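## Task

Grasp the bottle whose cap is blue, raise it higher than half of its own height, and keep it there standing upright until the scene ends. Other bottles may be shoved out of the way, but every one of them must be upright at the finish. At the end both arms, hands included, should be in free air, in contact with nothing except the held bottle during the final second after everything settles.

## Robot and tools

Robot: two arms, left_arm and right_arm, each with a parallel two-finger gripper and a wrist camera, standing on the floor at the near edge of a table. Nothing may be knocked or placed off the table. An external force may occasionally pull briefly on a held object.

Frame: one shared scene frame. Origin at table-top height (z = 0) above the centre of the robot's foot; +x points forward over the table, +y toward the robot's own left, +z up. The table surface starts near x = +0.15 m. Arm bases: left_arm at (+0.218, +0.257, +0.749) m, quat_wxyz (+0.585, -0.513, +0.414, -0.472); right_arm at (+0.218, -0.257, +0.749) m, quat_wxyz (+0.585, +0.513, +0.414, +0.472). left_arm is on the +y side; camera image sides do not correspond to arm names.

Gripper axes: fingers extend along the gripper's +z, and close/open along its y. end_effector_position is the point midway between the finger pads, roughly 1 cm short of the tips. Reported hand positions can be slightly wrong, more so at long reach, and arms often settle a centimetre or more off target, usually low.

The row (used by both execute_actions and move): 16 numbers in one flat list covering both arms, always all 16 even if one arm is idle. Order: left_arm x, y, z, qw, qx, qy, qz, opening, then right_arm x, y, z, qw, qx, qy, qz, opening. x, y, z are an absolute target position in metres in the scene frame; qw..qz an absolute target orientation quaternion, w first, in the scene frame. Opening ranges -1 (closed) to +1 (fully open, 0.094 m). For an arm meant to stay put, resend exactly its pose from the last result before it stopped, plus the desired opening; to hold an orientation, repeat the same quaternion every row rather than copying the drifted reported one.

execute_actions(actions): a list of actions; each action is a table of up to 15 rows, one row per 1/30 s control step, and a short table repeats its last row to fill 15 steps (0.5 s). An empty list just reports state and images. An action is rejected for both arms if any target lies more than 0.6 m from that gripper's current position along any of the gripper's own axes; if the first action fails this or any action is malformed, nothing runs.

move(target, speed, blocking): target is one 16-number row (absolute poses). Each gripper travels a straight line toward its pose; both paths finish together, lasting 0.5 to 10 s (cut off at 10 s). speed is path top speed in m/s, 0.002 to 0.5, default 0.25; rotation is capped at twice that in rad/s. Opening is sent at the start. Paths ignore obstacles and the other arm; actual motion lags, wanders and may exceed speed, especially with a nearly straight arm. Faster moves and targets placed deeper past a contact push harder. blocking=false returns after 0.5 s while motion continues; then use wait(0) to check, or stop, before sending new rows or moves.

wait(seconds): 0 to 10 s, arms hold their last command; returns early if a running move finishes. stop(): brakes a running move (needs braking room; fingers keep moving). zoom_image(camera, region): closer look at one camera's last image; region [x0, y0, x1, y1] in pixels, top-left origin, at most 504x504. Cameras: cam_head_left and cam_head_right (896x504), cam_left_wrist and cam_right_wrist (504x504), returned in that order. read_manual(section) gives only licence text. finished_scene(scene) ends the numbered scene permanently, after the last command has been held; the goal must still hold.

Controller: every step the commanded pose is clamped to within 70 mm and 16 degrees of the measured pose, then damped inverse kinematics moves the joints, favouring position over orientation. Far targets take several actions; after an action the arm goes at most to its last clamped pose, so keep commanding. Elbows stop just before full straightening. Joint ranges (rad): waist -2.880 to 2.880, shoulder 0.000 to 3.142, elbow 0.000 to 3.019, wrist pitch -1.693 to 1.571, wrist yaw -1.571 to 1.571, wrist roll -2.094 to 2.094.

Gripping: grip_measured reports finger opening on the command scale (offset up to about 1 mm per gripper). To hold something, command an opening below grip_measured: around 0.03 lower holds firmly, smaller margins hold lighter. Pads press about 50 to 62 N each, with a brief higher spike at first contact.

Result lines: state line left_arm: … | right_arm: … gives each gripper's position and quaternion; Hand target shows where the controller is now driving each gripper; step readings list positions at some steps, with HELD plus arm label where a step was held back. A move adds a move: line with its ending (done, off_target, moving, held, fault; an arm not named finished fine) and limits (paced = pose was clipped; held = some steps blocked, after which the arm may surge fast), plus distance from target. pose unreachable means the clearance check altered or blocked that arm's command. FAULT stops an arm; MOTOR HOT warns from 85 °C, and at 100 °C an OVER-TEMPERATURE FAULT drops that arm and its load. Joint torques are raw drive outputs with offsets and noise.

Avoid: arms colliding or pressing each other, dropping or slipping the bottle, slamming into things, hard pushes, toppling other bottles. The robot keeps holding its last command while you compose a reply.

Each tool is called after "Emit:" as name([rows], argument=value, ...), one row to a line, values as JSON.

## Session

Emit:
execute_actions(actions=[])

Scene clock: 0.00 s.
left_arm: end_effector_position=(+0.3942, +0.0843, +0.3879) grip_measured=+1.000 end_effector_quat_wxyz=(+0.137, +0.059, +0.885, -0.440) | right_arm: end_effector_position=(+0.2338, -0.1902, +0.3617) grip_measured=+1.000 end_effector_quat_wxyz=(-0.199, -0.780, +0.394, +0.443)
Joint positions: left_arm=[1.339 1.802 0.326 1.401 0.728 0.3   0.094] | right_arm=[-1.279  1.62   0.571 -0.144  0.258 -2.066  0.094]
Joint velocities: left_arm=[-0.005 -0.015 -0.007  0.012  0.007  0.066  0.   ] | right_arm=[-0.005 -0.005  0.007 -0.002 -0.081 -0.037  0.   ]
Joint torques (N m, as the arm reports them, + toward a larger angle): no reading
Motor temperatures (°C, as the motors report them): left_arm=[27 27 26 26 25 27] | right_arm=[26 24 28 26 27 27]
Hand target (left_arm): +0.388, +0.085, +0.396; +0.128, +0.057, +0.886, -0.443
Hand target (right_arm): +0.226, -0.192, +0.371; +0.205, +0.777, -0.389, -0.451

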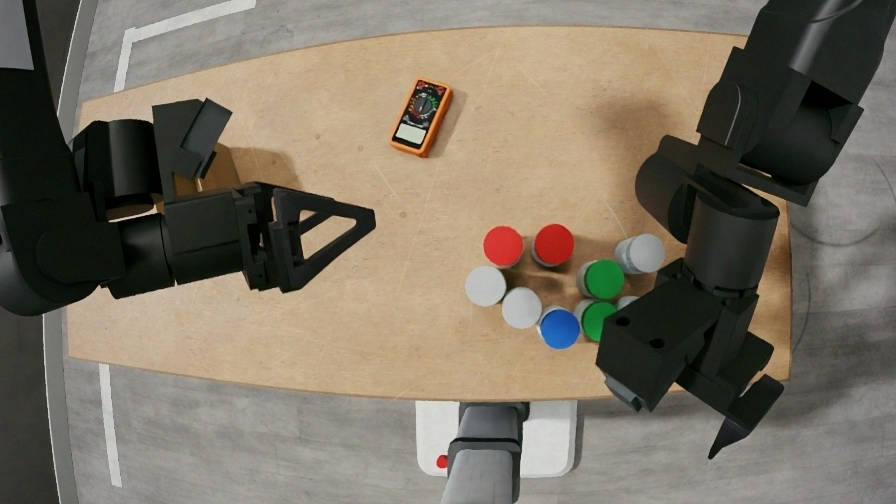

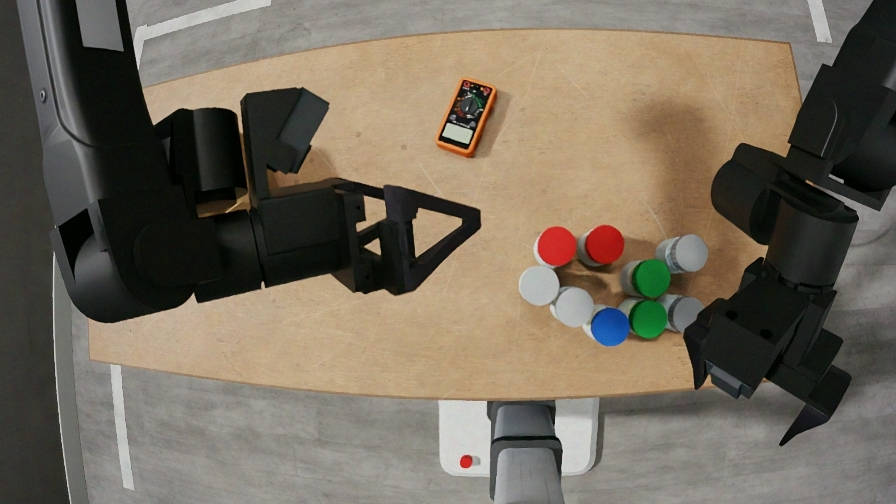

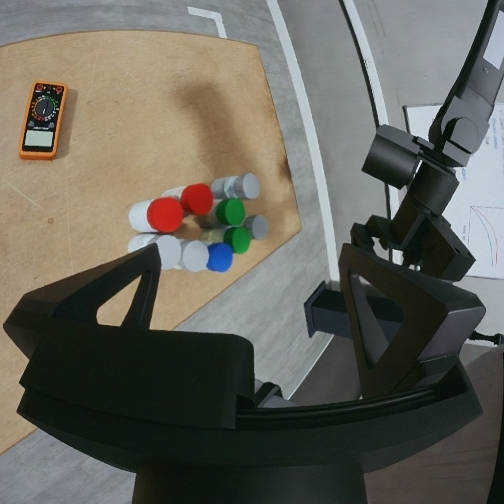

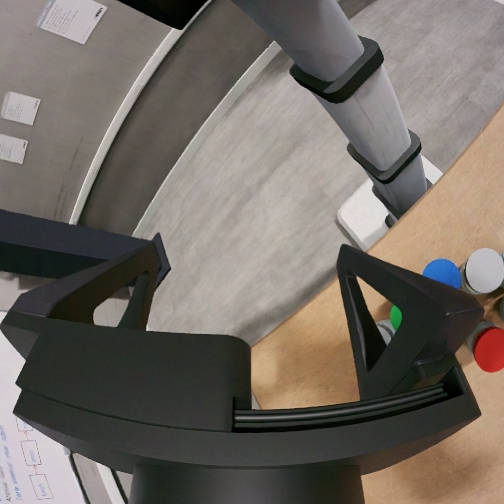

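Emit:
move(target=[0.39,0.25,0.39,0.137,0.059,0.885,-0.44,1,0.285,-0.13,0.2,0,0.707,-0.707,0,0.65])

Scene clock: 2.93 s.
left_arm: end_effector_position=(+0.3917, +0.2429, +0.3872) grip_measured=+1.000 end_effector_quat_wxyz=(+0.140, +0.045, +0.883, -0.445) | right_arm: end_effector_position=(+0.2797, -0.1383, +0.2037) grip_measured=+0.653 end_effector_quat_wxyz=(-0.010, -0.714, +0.700, +0.007)
Joint positions: left_arm=[1.883 1.649 0.356 1.158 1.281 0.355 0.094] | right_arm=[-1.234  2.244  0.707  1.375  0.342 -1.75   0.078]
Joint velocities: left_arm=[-0.005 -0.005 -0.002 -0.037 -0.066  0.007  0.   ] | right_arm=[-0.005 -0.005 -0.012 -0.007 -0.022 -0.051 -0.001]
Joint torques (N m, as the arm reports them, + toward a larger angle): left_arm=[ 2.88 -8.93 -7.43  0.3   0.73  0.18] | right_arm=[ 6.45 -0.84 -6.04 -0.06 -0.08  0.03]
Motor temperatures (°C, as the motors report them): left_arm=[27 27 27 26 25 27] | right_arm=[26 24 29 26 27 27]
Hand target (left_arm): +0.393, +0.248, +0.388; +0.142, +0.050, +0.885, -0.440
Hand target (right_arm): +0.286, -0.133, +0.200; +0.001, +0.707, -0.707, +0.000
Off the commanded pose (left_arm): 0.008 m, 2 deg.
Off the commanded pose (right_arm): 0.011 m, 2 deg.
move: off_target (right_arm)

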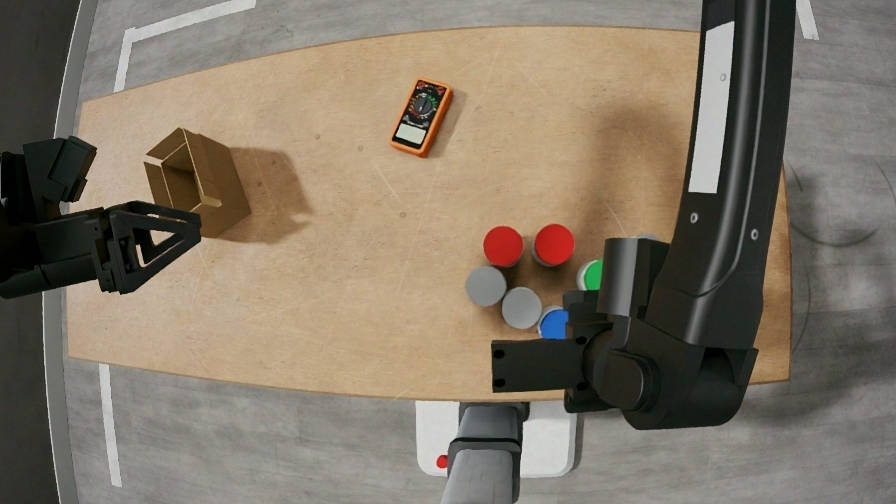

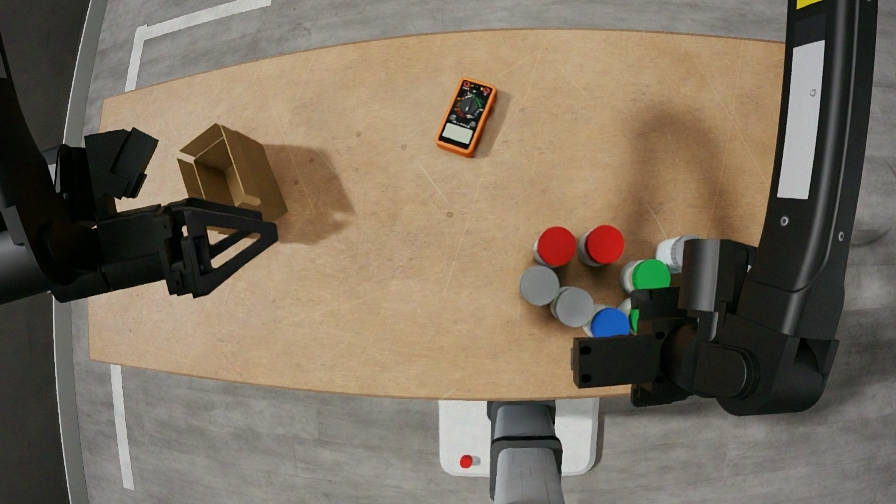

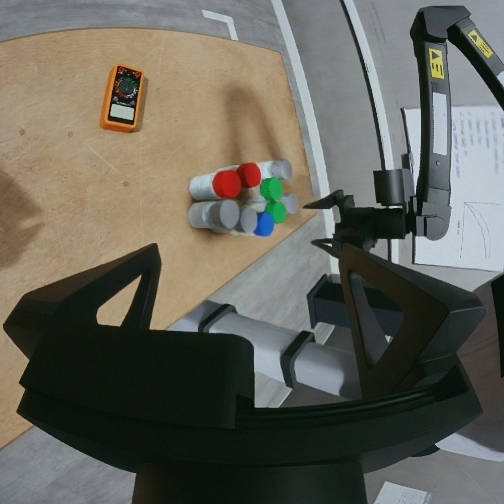

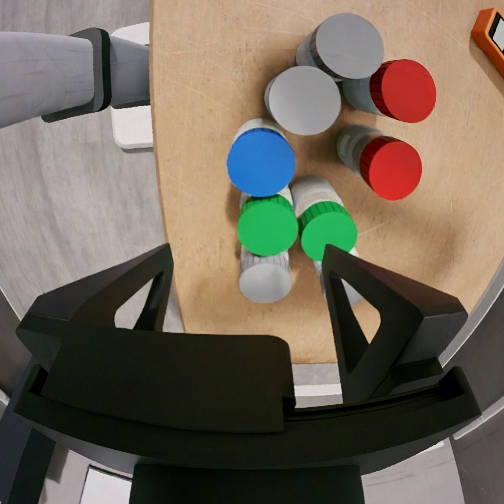

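Need about +0.017 y, +0.008 x.

Emit:
move(target=[0.39,0.25,0.39,0.137,0.059,0.885,-0.44,1,0.292,-0.114,0.12,0,0.707,-0.707,0,0.65], speed=0.15)

Scene clock: 4.03 s.
left_arm: end_effector_position=(+0.3894, +0.2432, +0.3889) grip_measured=+1.000 end_effector_quat_wxyz=(+0.136, +0.053, +0.882, -0.447) | right_arm: end_effector_position=(+0.2989, -0.1110, +0.1251) grip_measured=+0.653 end_effector_quat_wxyz=(+0.006, -0.710, +0.704, -0.001)
Joint positions: left_arm=[1.888 1.624 0.356 1.072 1.287 0.423 0.094] | right_arm=[-1.234  2.292  0.944  1.22   0.326 -1.749  0.078]
Joint velocities: left_arm=[-0.005 -0.005  0.007 -0.037  0.007  0.022  0.   ] | right_arm=[-0.015 -0.005 -0.007 -0.007  0.022 -0.022  0.   ]
Joint torques (N m, as the arm reports them, + toward a larger angle): left_arm=[ 2.99 -8.97 -7.43  0.3   0.74  0.17] | right_arm=[ 5.46 -0.17 -6.09 -0.9  -0.27 -0.01]
Motor temperatures (°C, as the motors report them): left_arm=[27 27 27 26 25 27] | right_arm=[27 24 29 26 27 27]
Hand target (left_arm): +0.390, +0.250, +0.390; +0.138, +0.059, +0.885, -0.440
Hand target (right_arm): +0.293, -0.116, +0.120; +0.000, +0.707, -0.707, +0.000
Off the commanded pose (left_arm): 0.007 m, 1 deg.
Off the commanded pose (right_arm): 0.009 m, 1 deg.
move: done

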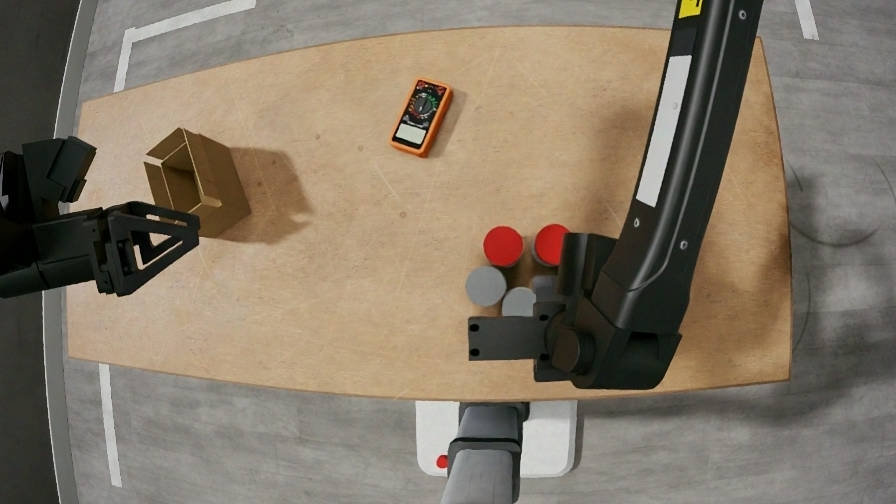

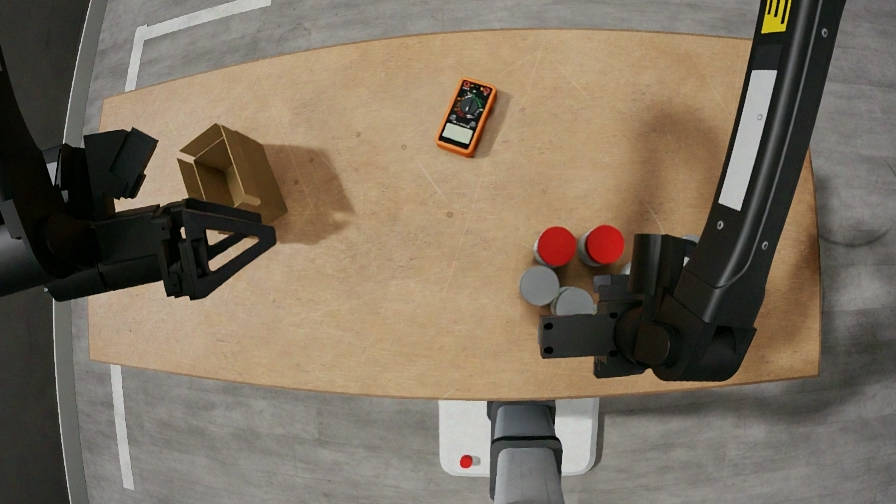

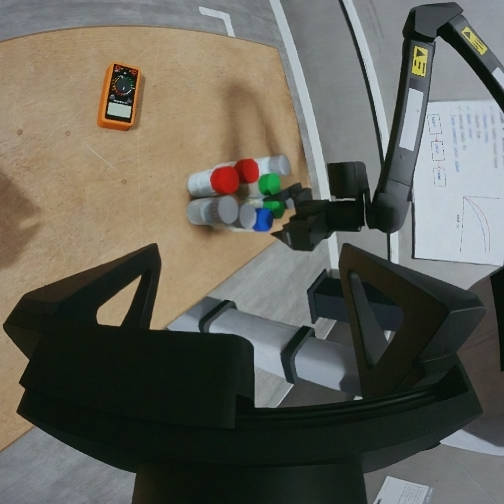

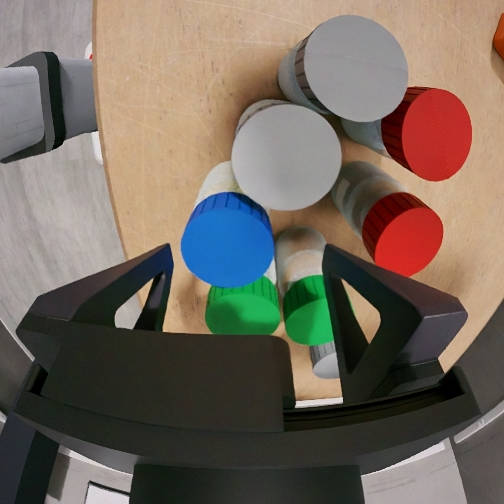

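Target measured ≈ (0.286,-0.123).

Emit:
move(target=[0.39,0.25,0.39,0.137,0.059,0.885,-0.44,1,0.279,-0.127,0.108,0,0.707,-0.707,0,0.65], speed=0.1)

Emit:
move(target=[0.39,0.25,0.39,0.137,0.059,0.885,-0.44,1,0.279,-0.127,0.072,0,0.707,-0.707,0,0.65], speed=0.1)

Scene clock: 5.07 s.
left_arm: end_effector_position=(+0.3891, +0.2431, +0.3890) grip_measured=+1.000 end_effector_quat_wxyz=(+0.136, +0.054, +0.882, -0.447) | right_arm: end_effector_position=(+0.2771, -0.1213, +0.1151) grip_measured=+0.653 end_effector_quat_wxyz=(+0.001, -0.711, +0.704, +0.007)
Joint positions: left_arm=[1.888 1.623 0.356 1.067 1.287 0.429 0.094] | right_arm=[-1.268  2.337  0.97   1.22   0.292 -1.749  0.078]
Joint velocities: left_arm=[ 0.005  0.005  0.012 -0.022 -0.007  0.007  0.   ] | right_arm=[-0.015  0.005  0.002 -0.002  0.007  0.066 -0.001]
Joint torques (N m, as the arm reports them, + toward a larger angle): left_arm=[ 2.87 -8.95 -7.33  0.24  0.75  0.18] | right_arm=[ 4.67  0.31 -5.72 -0.45 -0.36 -0.04]
Motor temperatures (°C, as the motors report them): left_arm=[27 27 27 26 25 27] | right_arm=[27 24 29 26 27 27]
Hand target (left_arm): +0.390, +0.250, +0.390; +0.137, +0.059, +0.885, -0.440
Hand target (right_arm): +0.279, -0.127, +0.108; -0.000, +0.707, -0.707, +0.000
Off the commanded pose (left_arm): 0.007 m, 1 deg.
Off the commanded pose (right_arm): 0.009 m, 1 deg.
move: done

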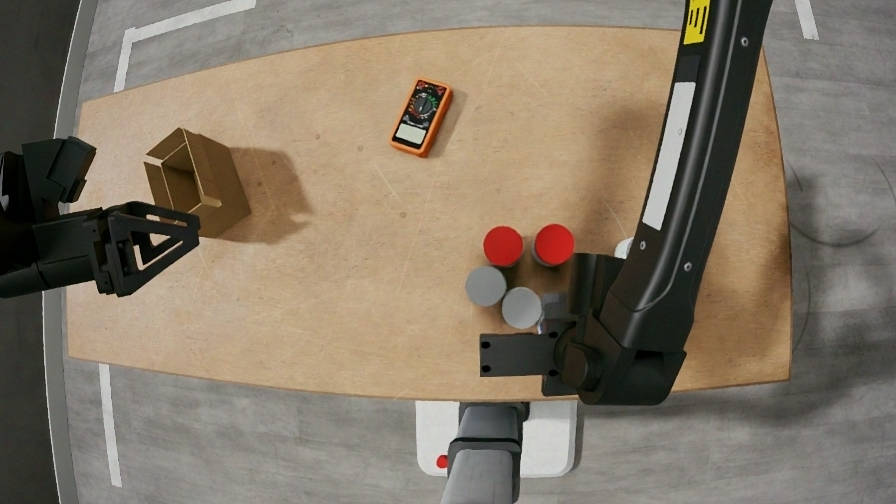

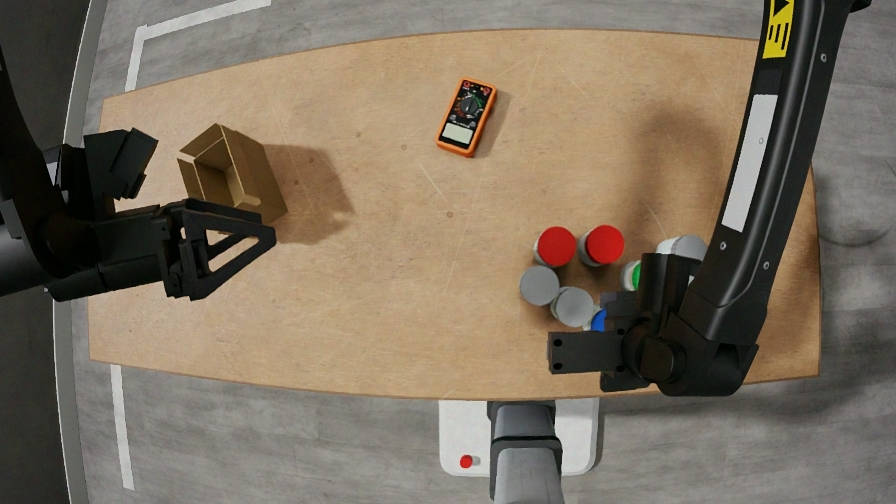

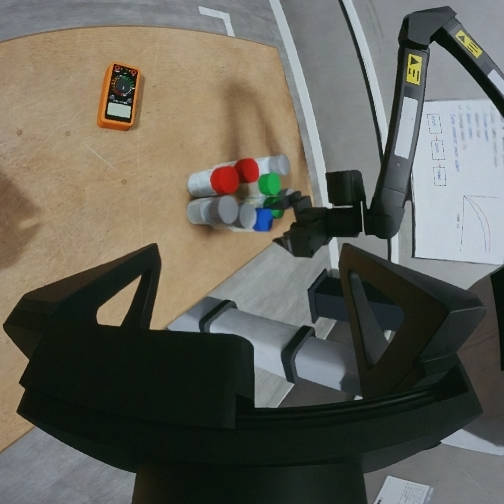

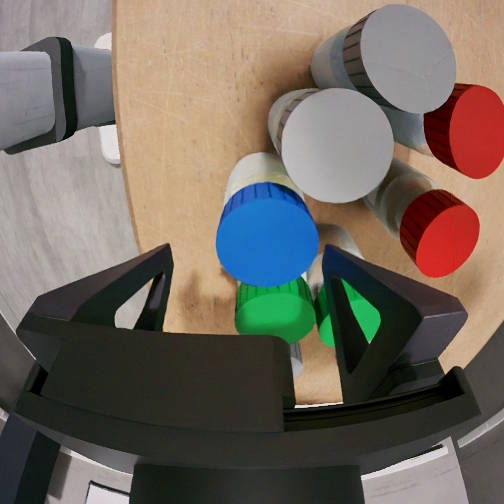

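Scene clock: 5.97 s.
left_arm: end_effector_position=(+0.3891, +0.2431, +0.3890) grip_measured=+1.000 end_effector_quat_wxyz=(+0.136, +0.055, +0.882, -0.447) | right_arm: end_effector_position=(+0.2843, -0.1205, +0.0783) grip_measured=+0.653 end_effector_quat_wxyz=(+0.007, -0.708, +0.706, +0.001)
Joint positions: left_arm=[1.888 1.623 0.356 1.067 1.287 0.43  0.094] | right_arm=[-1.286  2.367  1.078  1.161  0.271 -1.749  0.078]
Joint velocities: left_arm=[ 0.005 -0.015 -0.002 -0.012  0.037 -0.007  0.   ] | right_arm=[-0.015 -0.015 -0.012 -0.012  0.007  0.007 -0.   ]
Joint torques (N m, as the arm reports them, + toward a larger angle): left_arm=[ 3.16 -8.81 -7.33  0.15  0.74  0.19] | right_arm=[ 4.66 -0.14 -5.68 -0.77 -0.34 -0.07]
Motor temperatures (°C, as the motors report them): left_arm=[27 27 27 26 25 27] | right_arm=[27 24 29 26 27 27]
Hand target (left_arm): +0.390, +0.250, +0.390; +0.138, +0.059, +0.885, -0.440
Hand target (right_arm): +0.280, -0.128, +0.073; +0.000, +0.707, -0.707, +0.000
Off the commanded pose (left_arm): 0.007 m, 1 deg.
Off the commanded pose (right_arm): 0.011 m, 1 deg.
move: off_target (right_arm)

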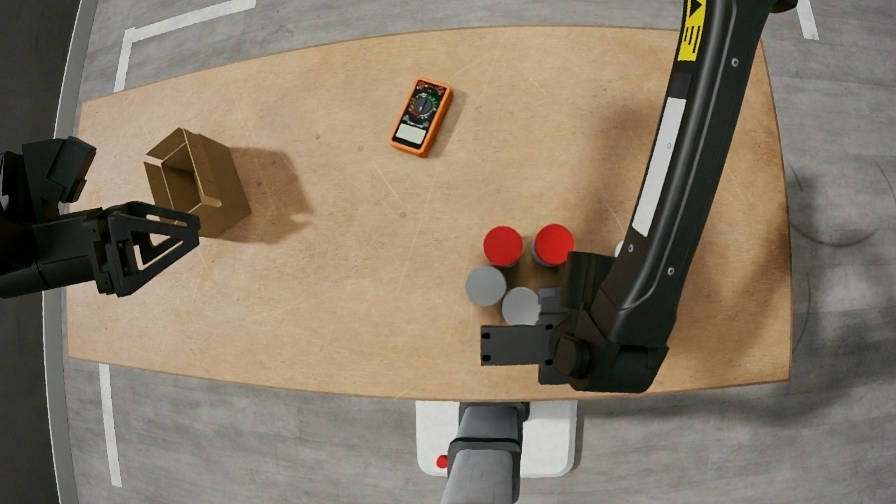

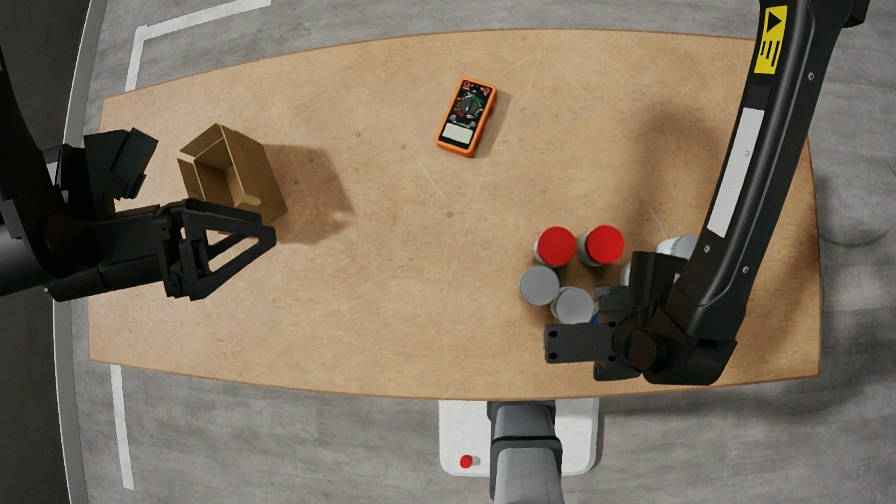

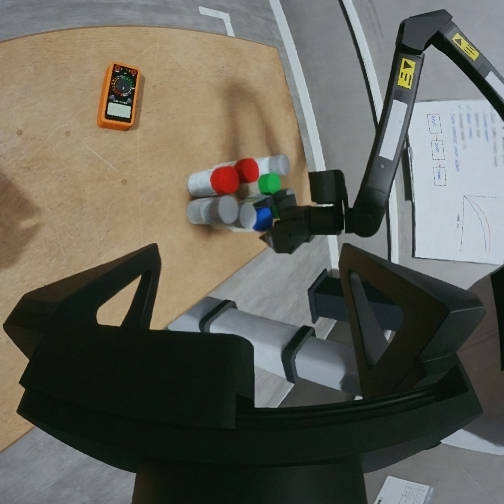

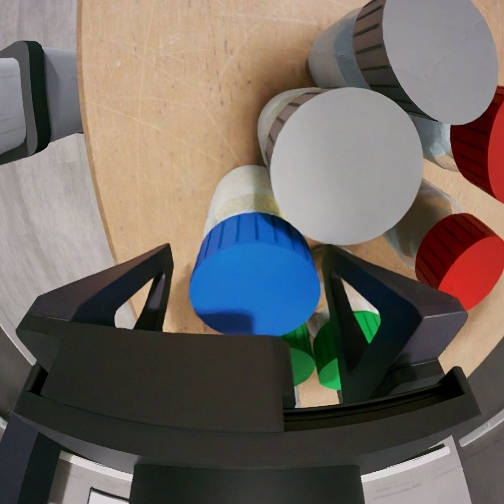

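Emit:
move(target=[0.39,0.25,0.39,0.137,0.059,0.885,-0.44,1,0.279,-0.127,0.072,0,0.707,-0.707,0,0.06])

Emit:
move(target=[0.39,0.25,0.39,0.137,0.059,0.885,-0.44,1,0.265,-0.12,0.21,0,0.707,-0.707,0,0.06], speed=0.1)

Scene clock: 6.83 s.
left_arm: end_effector_position=(+0.3891, +0.2431, +0.3890) grip_measured=+1.000 end_effector_quat_wxyz=(+0.136, +0.055, +0.882, -0.447) | right_arm: end_effector_position=(+0.2847, -0.1204, +0.0778) grip_measured=+0.109 end_effector_quat_wxyz=(+0.007, -0.708, +0.706, +0.000)
Joint positions: left_arm=[1.888 1.623 0.356 1.067 1.287 0.43  0.094] | right_arm=[-1.286  2.368  1.08   1.161  0.271 -1.749  0.052]
Joint velocities: left_arm=[-0.005 -0.005 -0.012  0.022 -0.022 -0.007  0.   ] | right_arm=[-0.005 -0.015 -0.012 -0.002 -0.007 -0.007 -0.   ]
Joint torques (N m, as the arm reports them, + toward a larger angle): left_arm=[ 3.14 -9.17 -7.42  0.24  0.74  0.19] | right_arm=[ 4.77  0.01 -5.71 -0.72 -0.27 -0.06]
Motor temperatures (°C, as the motors report them): left_arm=[27 27 27 26 25 27] | right_arm=[27 24 29 26 27 27]
Hand target (left_arm): +0.390, +0.250, +0.390; +0.137, +0.059, +0.885, -0.440
Hand target (right_arm): +0.279, -0.127, +0.072; -0.000, +0.707, -0.707, +0.000
Off the commanded pose (left_arm): 0.007 m, 1 deg.
Off the commanded pose (right_arm): 0.010 m, 1 deg.
move: done

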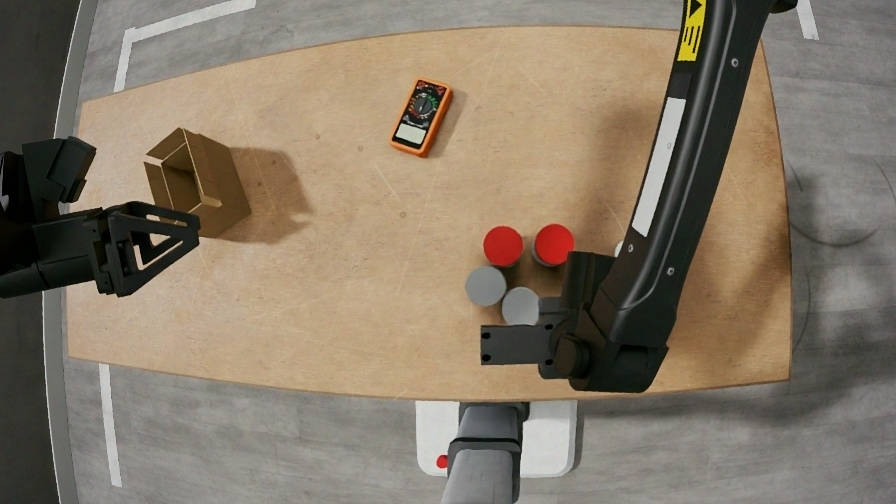

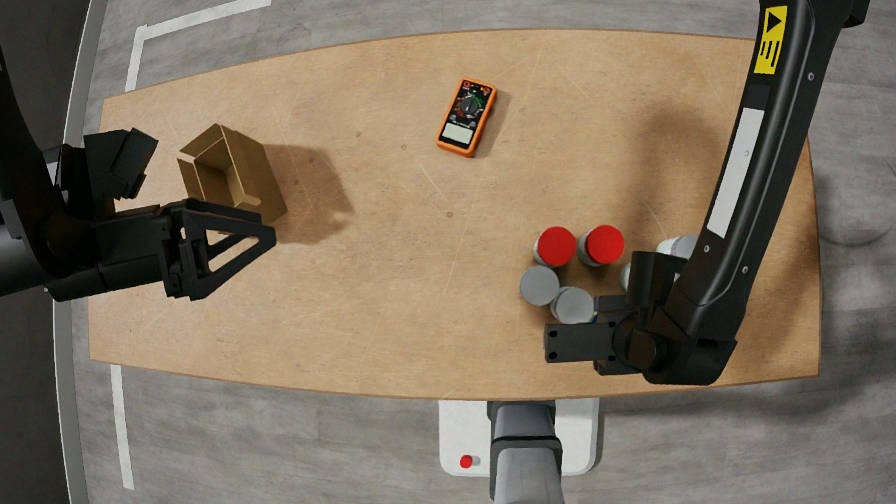

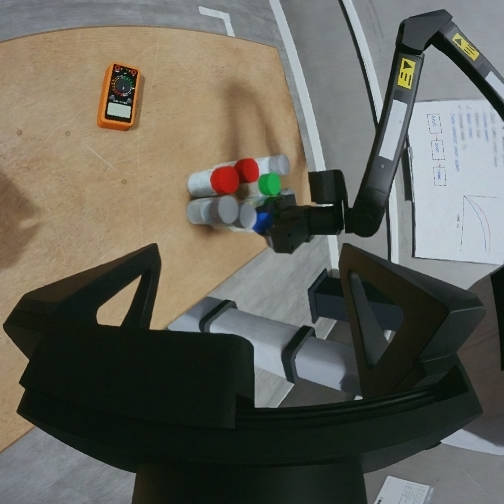

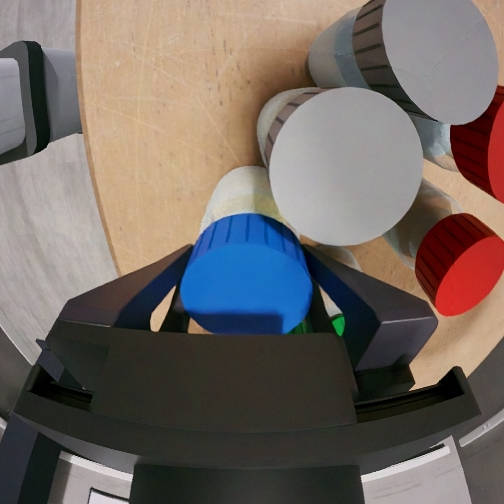

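Scene clock: 8.57 s.
left_arm: end_effector_position=(+0.3891, +0.2431, +0.3890) grip_measured=+1.000 end_effector_quat_wxyz=(+0.136, +0.055, +0.882, -0.447) | right_arm: end_effector_position=(+0.2732, -0.1174, +0.1890) grip_measured=+0.109 end_effector_quat_wxyz=(+0.006, -0.706, +0.708, -0.016)
Joint positions: left_arm=[1.888 1.623 0.356 1.067 1.287 0.43  0.094] | right_arm=[-1.201  2.331  0.785  1.443  0.375 -1.743  0.052]
Joint velocities: left_arm=[-0.005 -0.024 -0.002  0.007 -0.037 -0.022  0.   ] | right_arm=[ 0.005 -0.005 -0.007 -0.002  0.095 -0.037 -0.001]
Joint torques (N m, as the arm reports them, + toward a larger angle): left_arm=[ 3.27 -9.07 -7.37  0.26  0.75  0.19] | right_arm=[  6.34  -0.65 -10.4   -0.1   -0.11   0.04]
Motor temperatures (°C, as the motors report them): left_arm=[27 27 27 26 25 27] | right_arm=[27 24 30 26 27 27]
Hand target (left_arm): +0.390, +0.250, +0.390; +0.137, +0.059, +0.885, -0.440
Hand target (right_arm): +0.263, -0.117, +0.209; +0.000, +0.707, -0.707, -0.000
Off the commanded pose (left_arm): 0.007 m, 1 deg.
Off the commanded pose (right_arm): 0.023 m, 2 deg.
move: off_target (right_arm)

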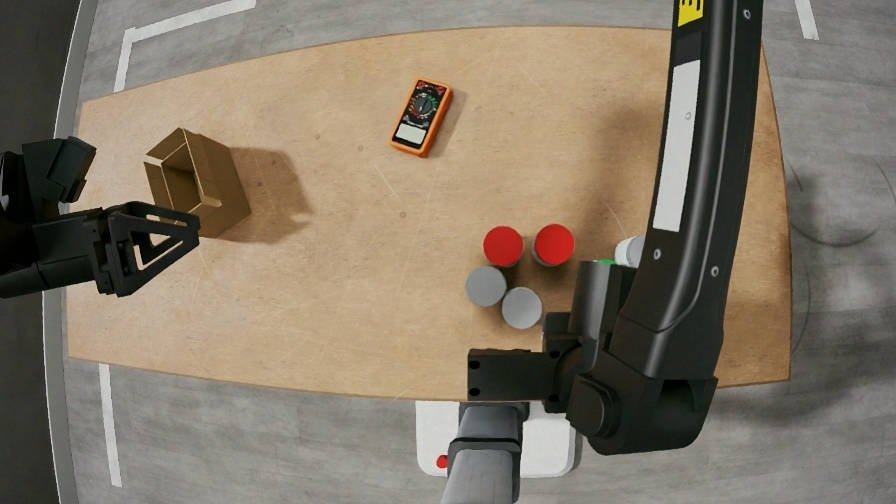

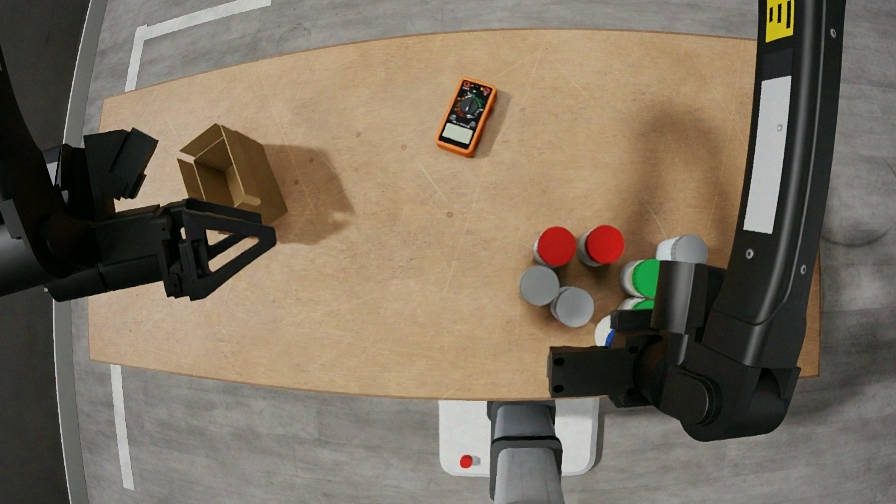

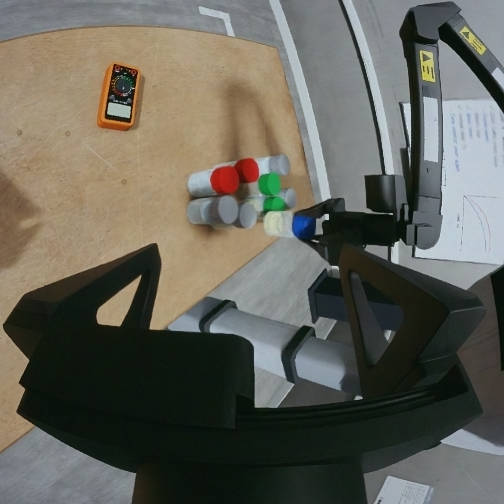

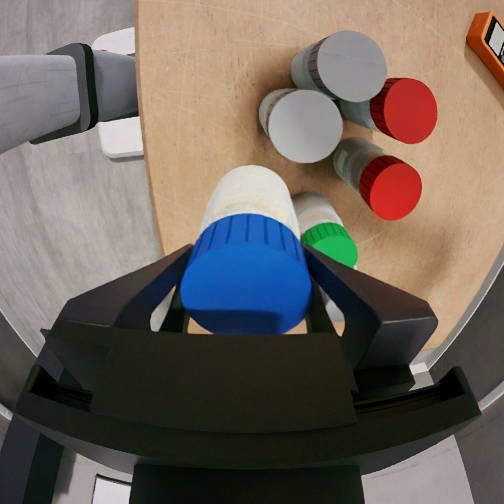

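Emit:
finished_scene(scene=2)

The scene is finished: the task was done.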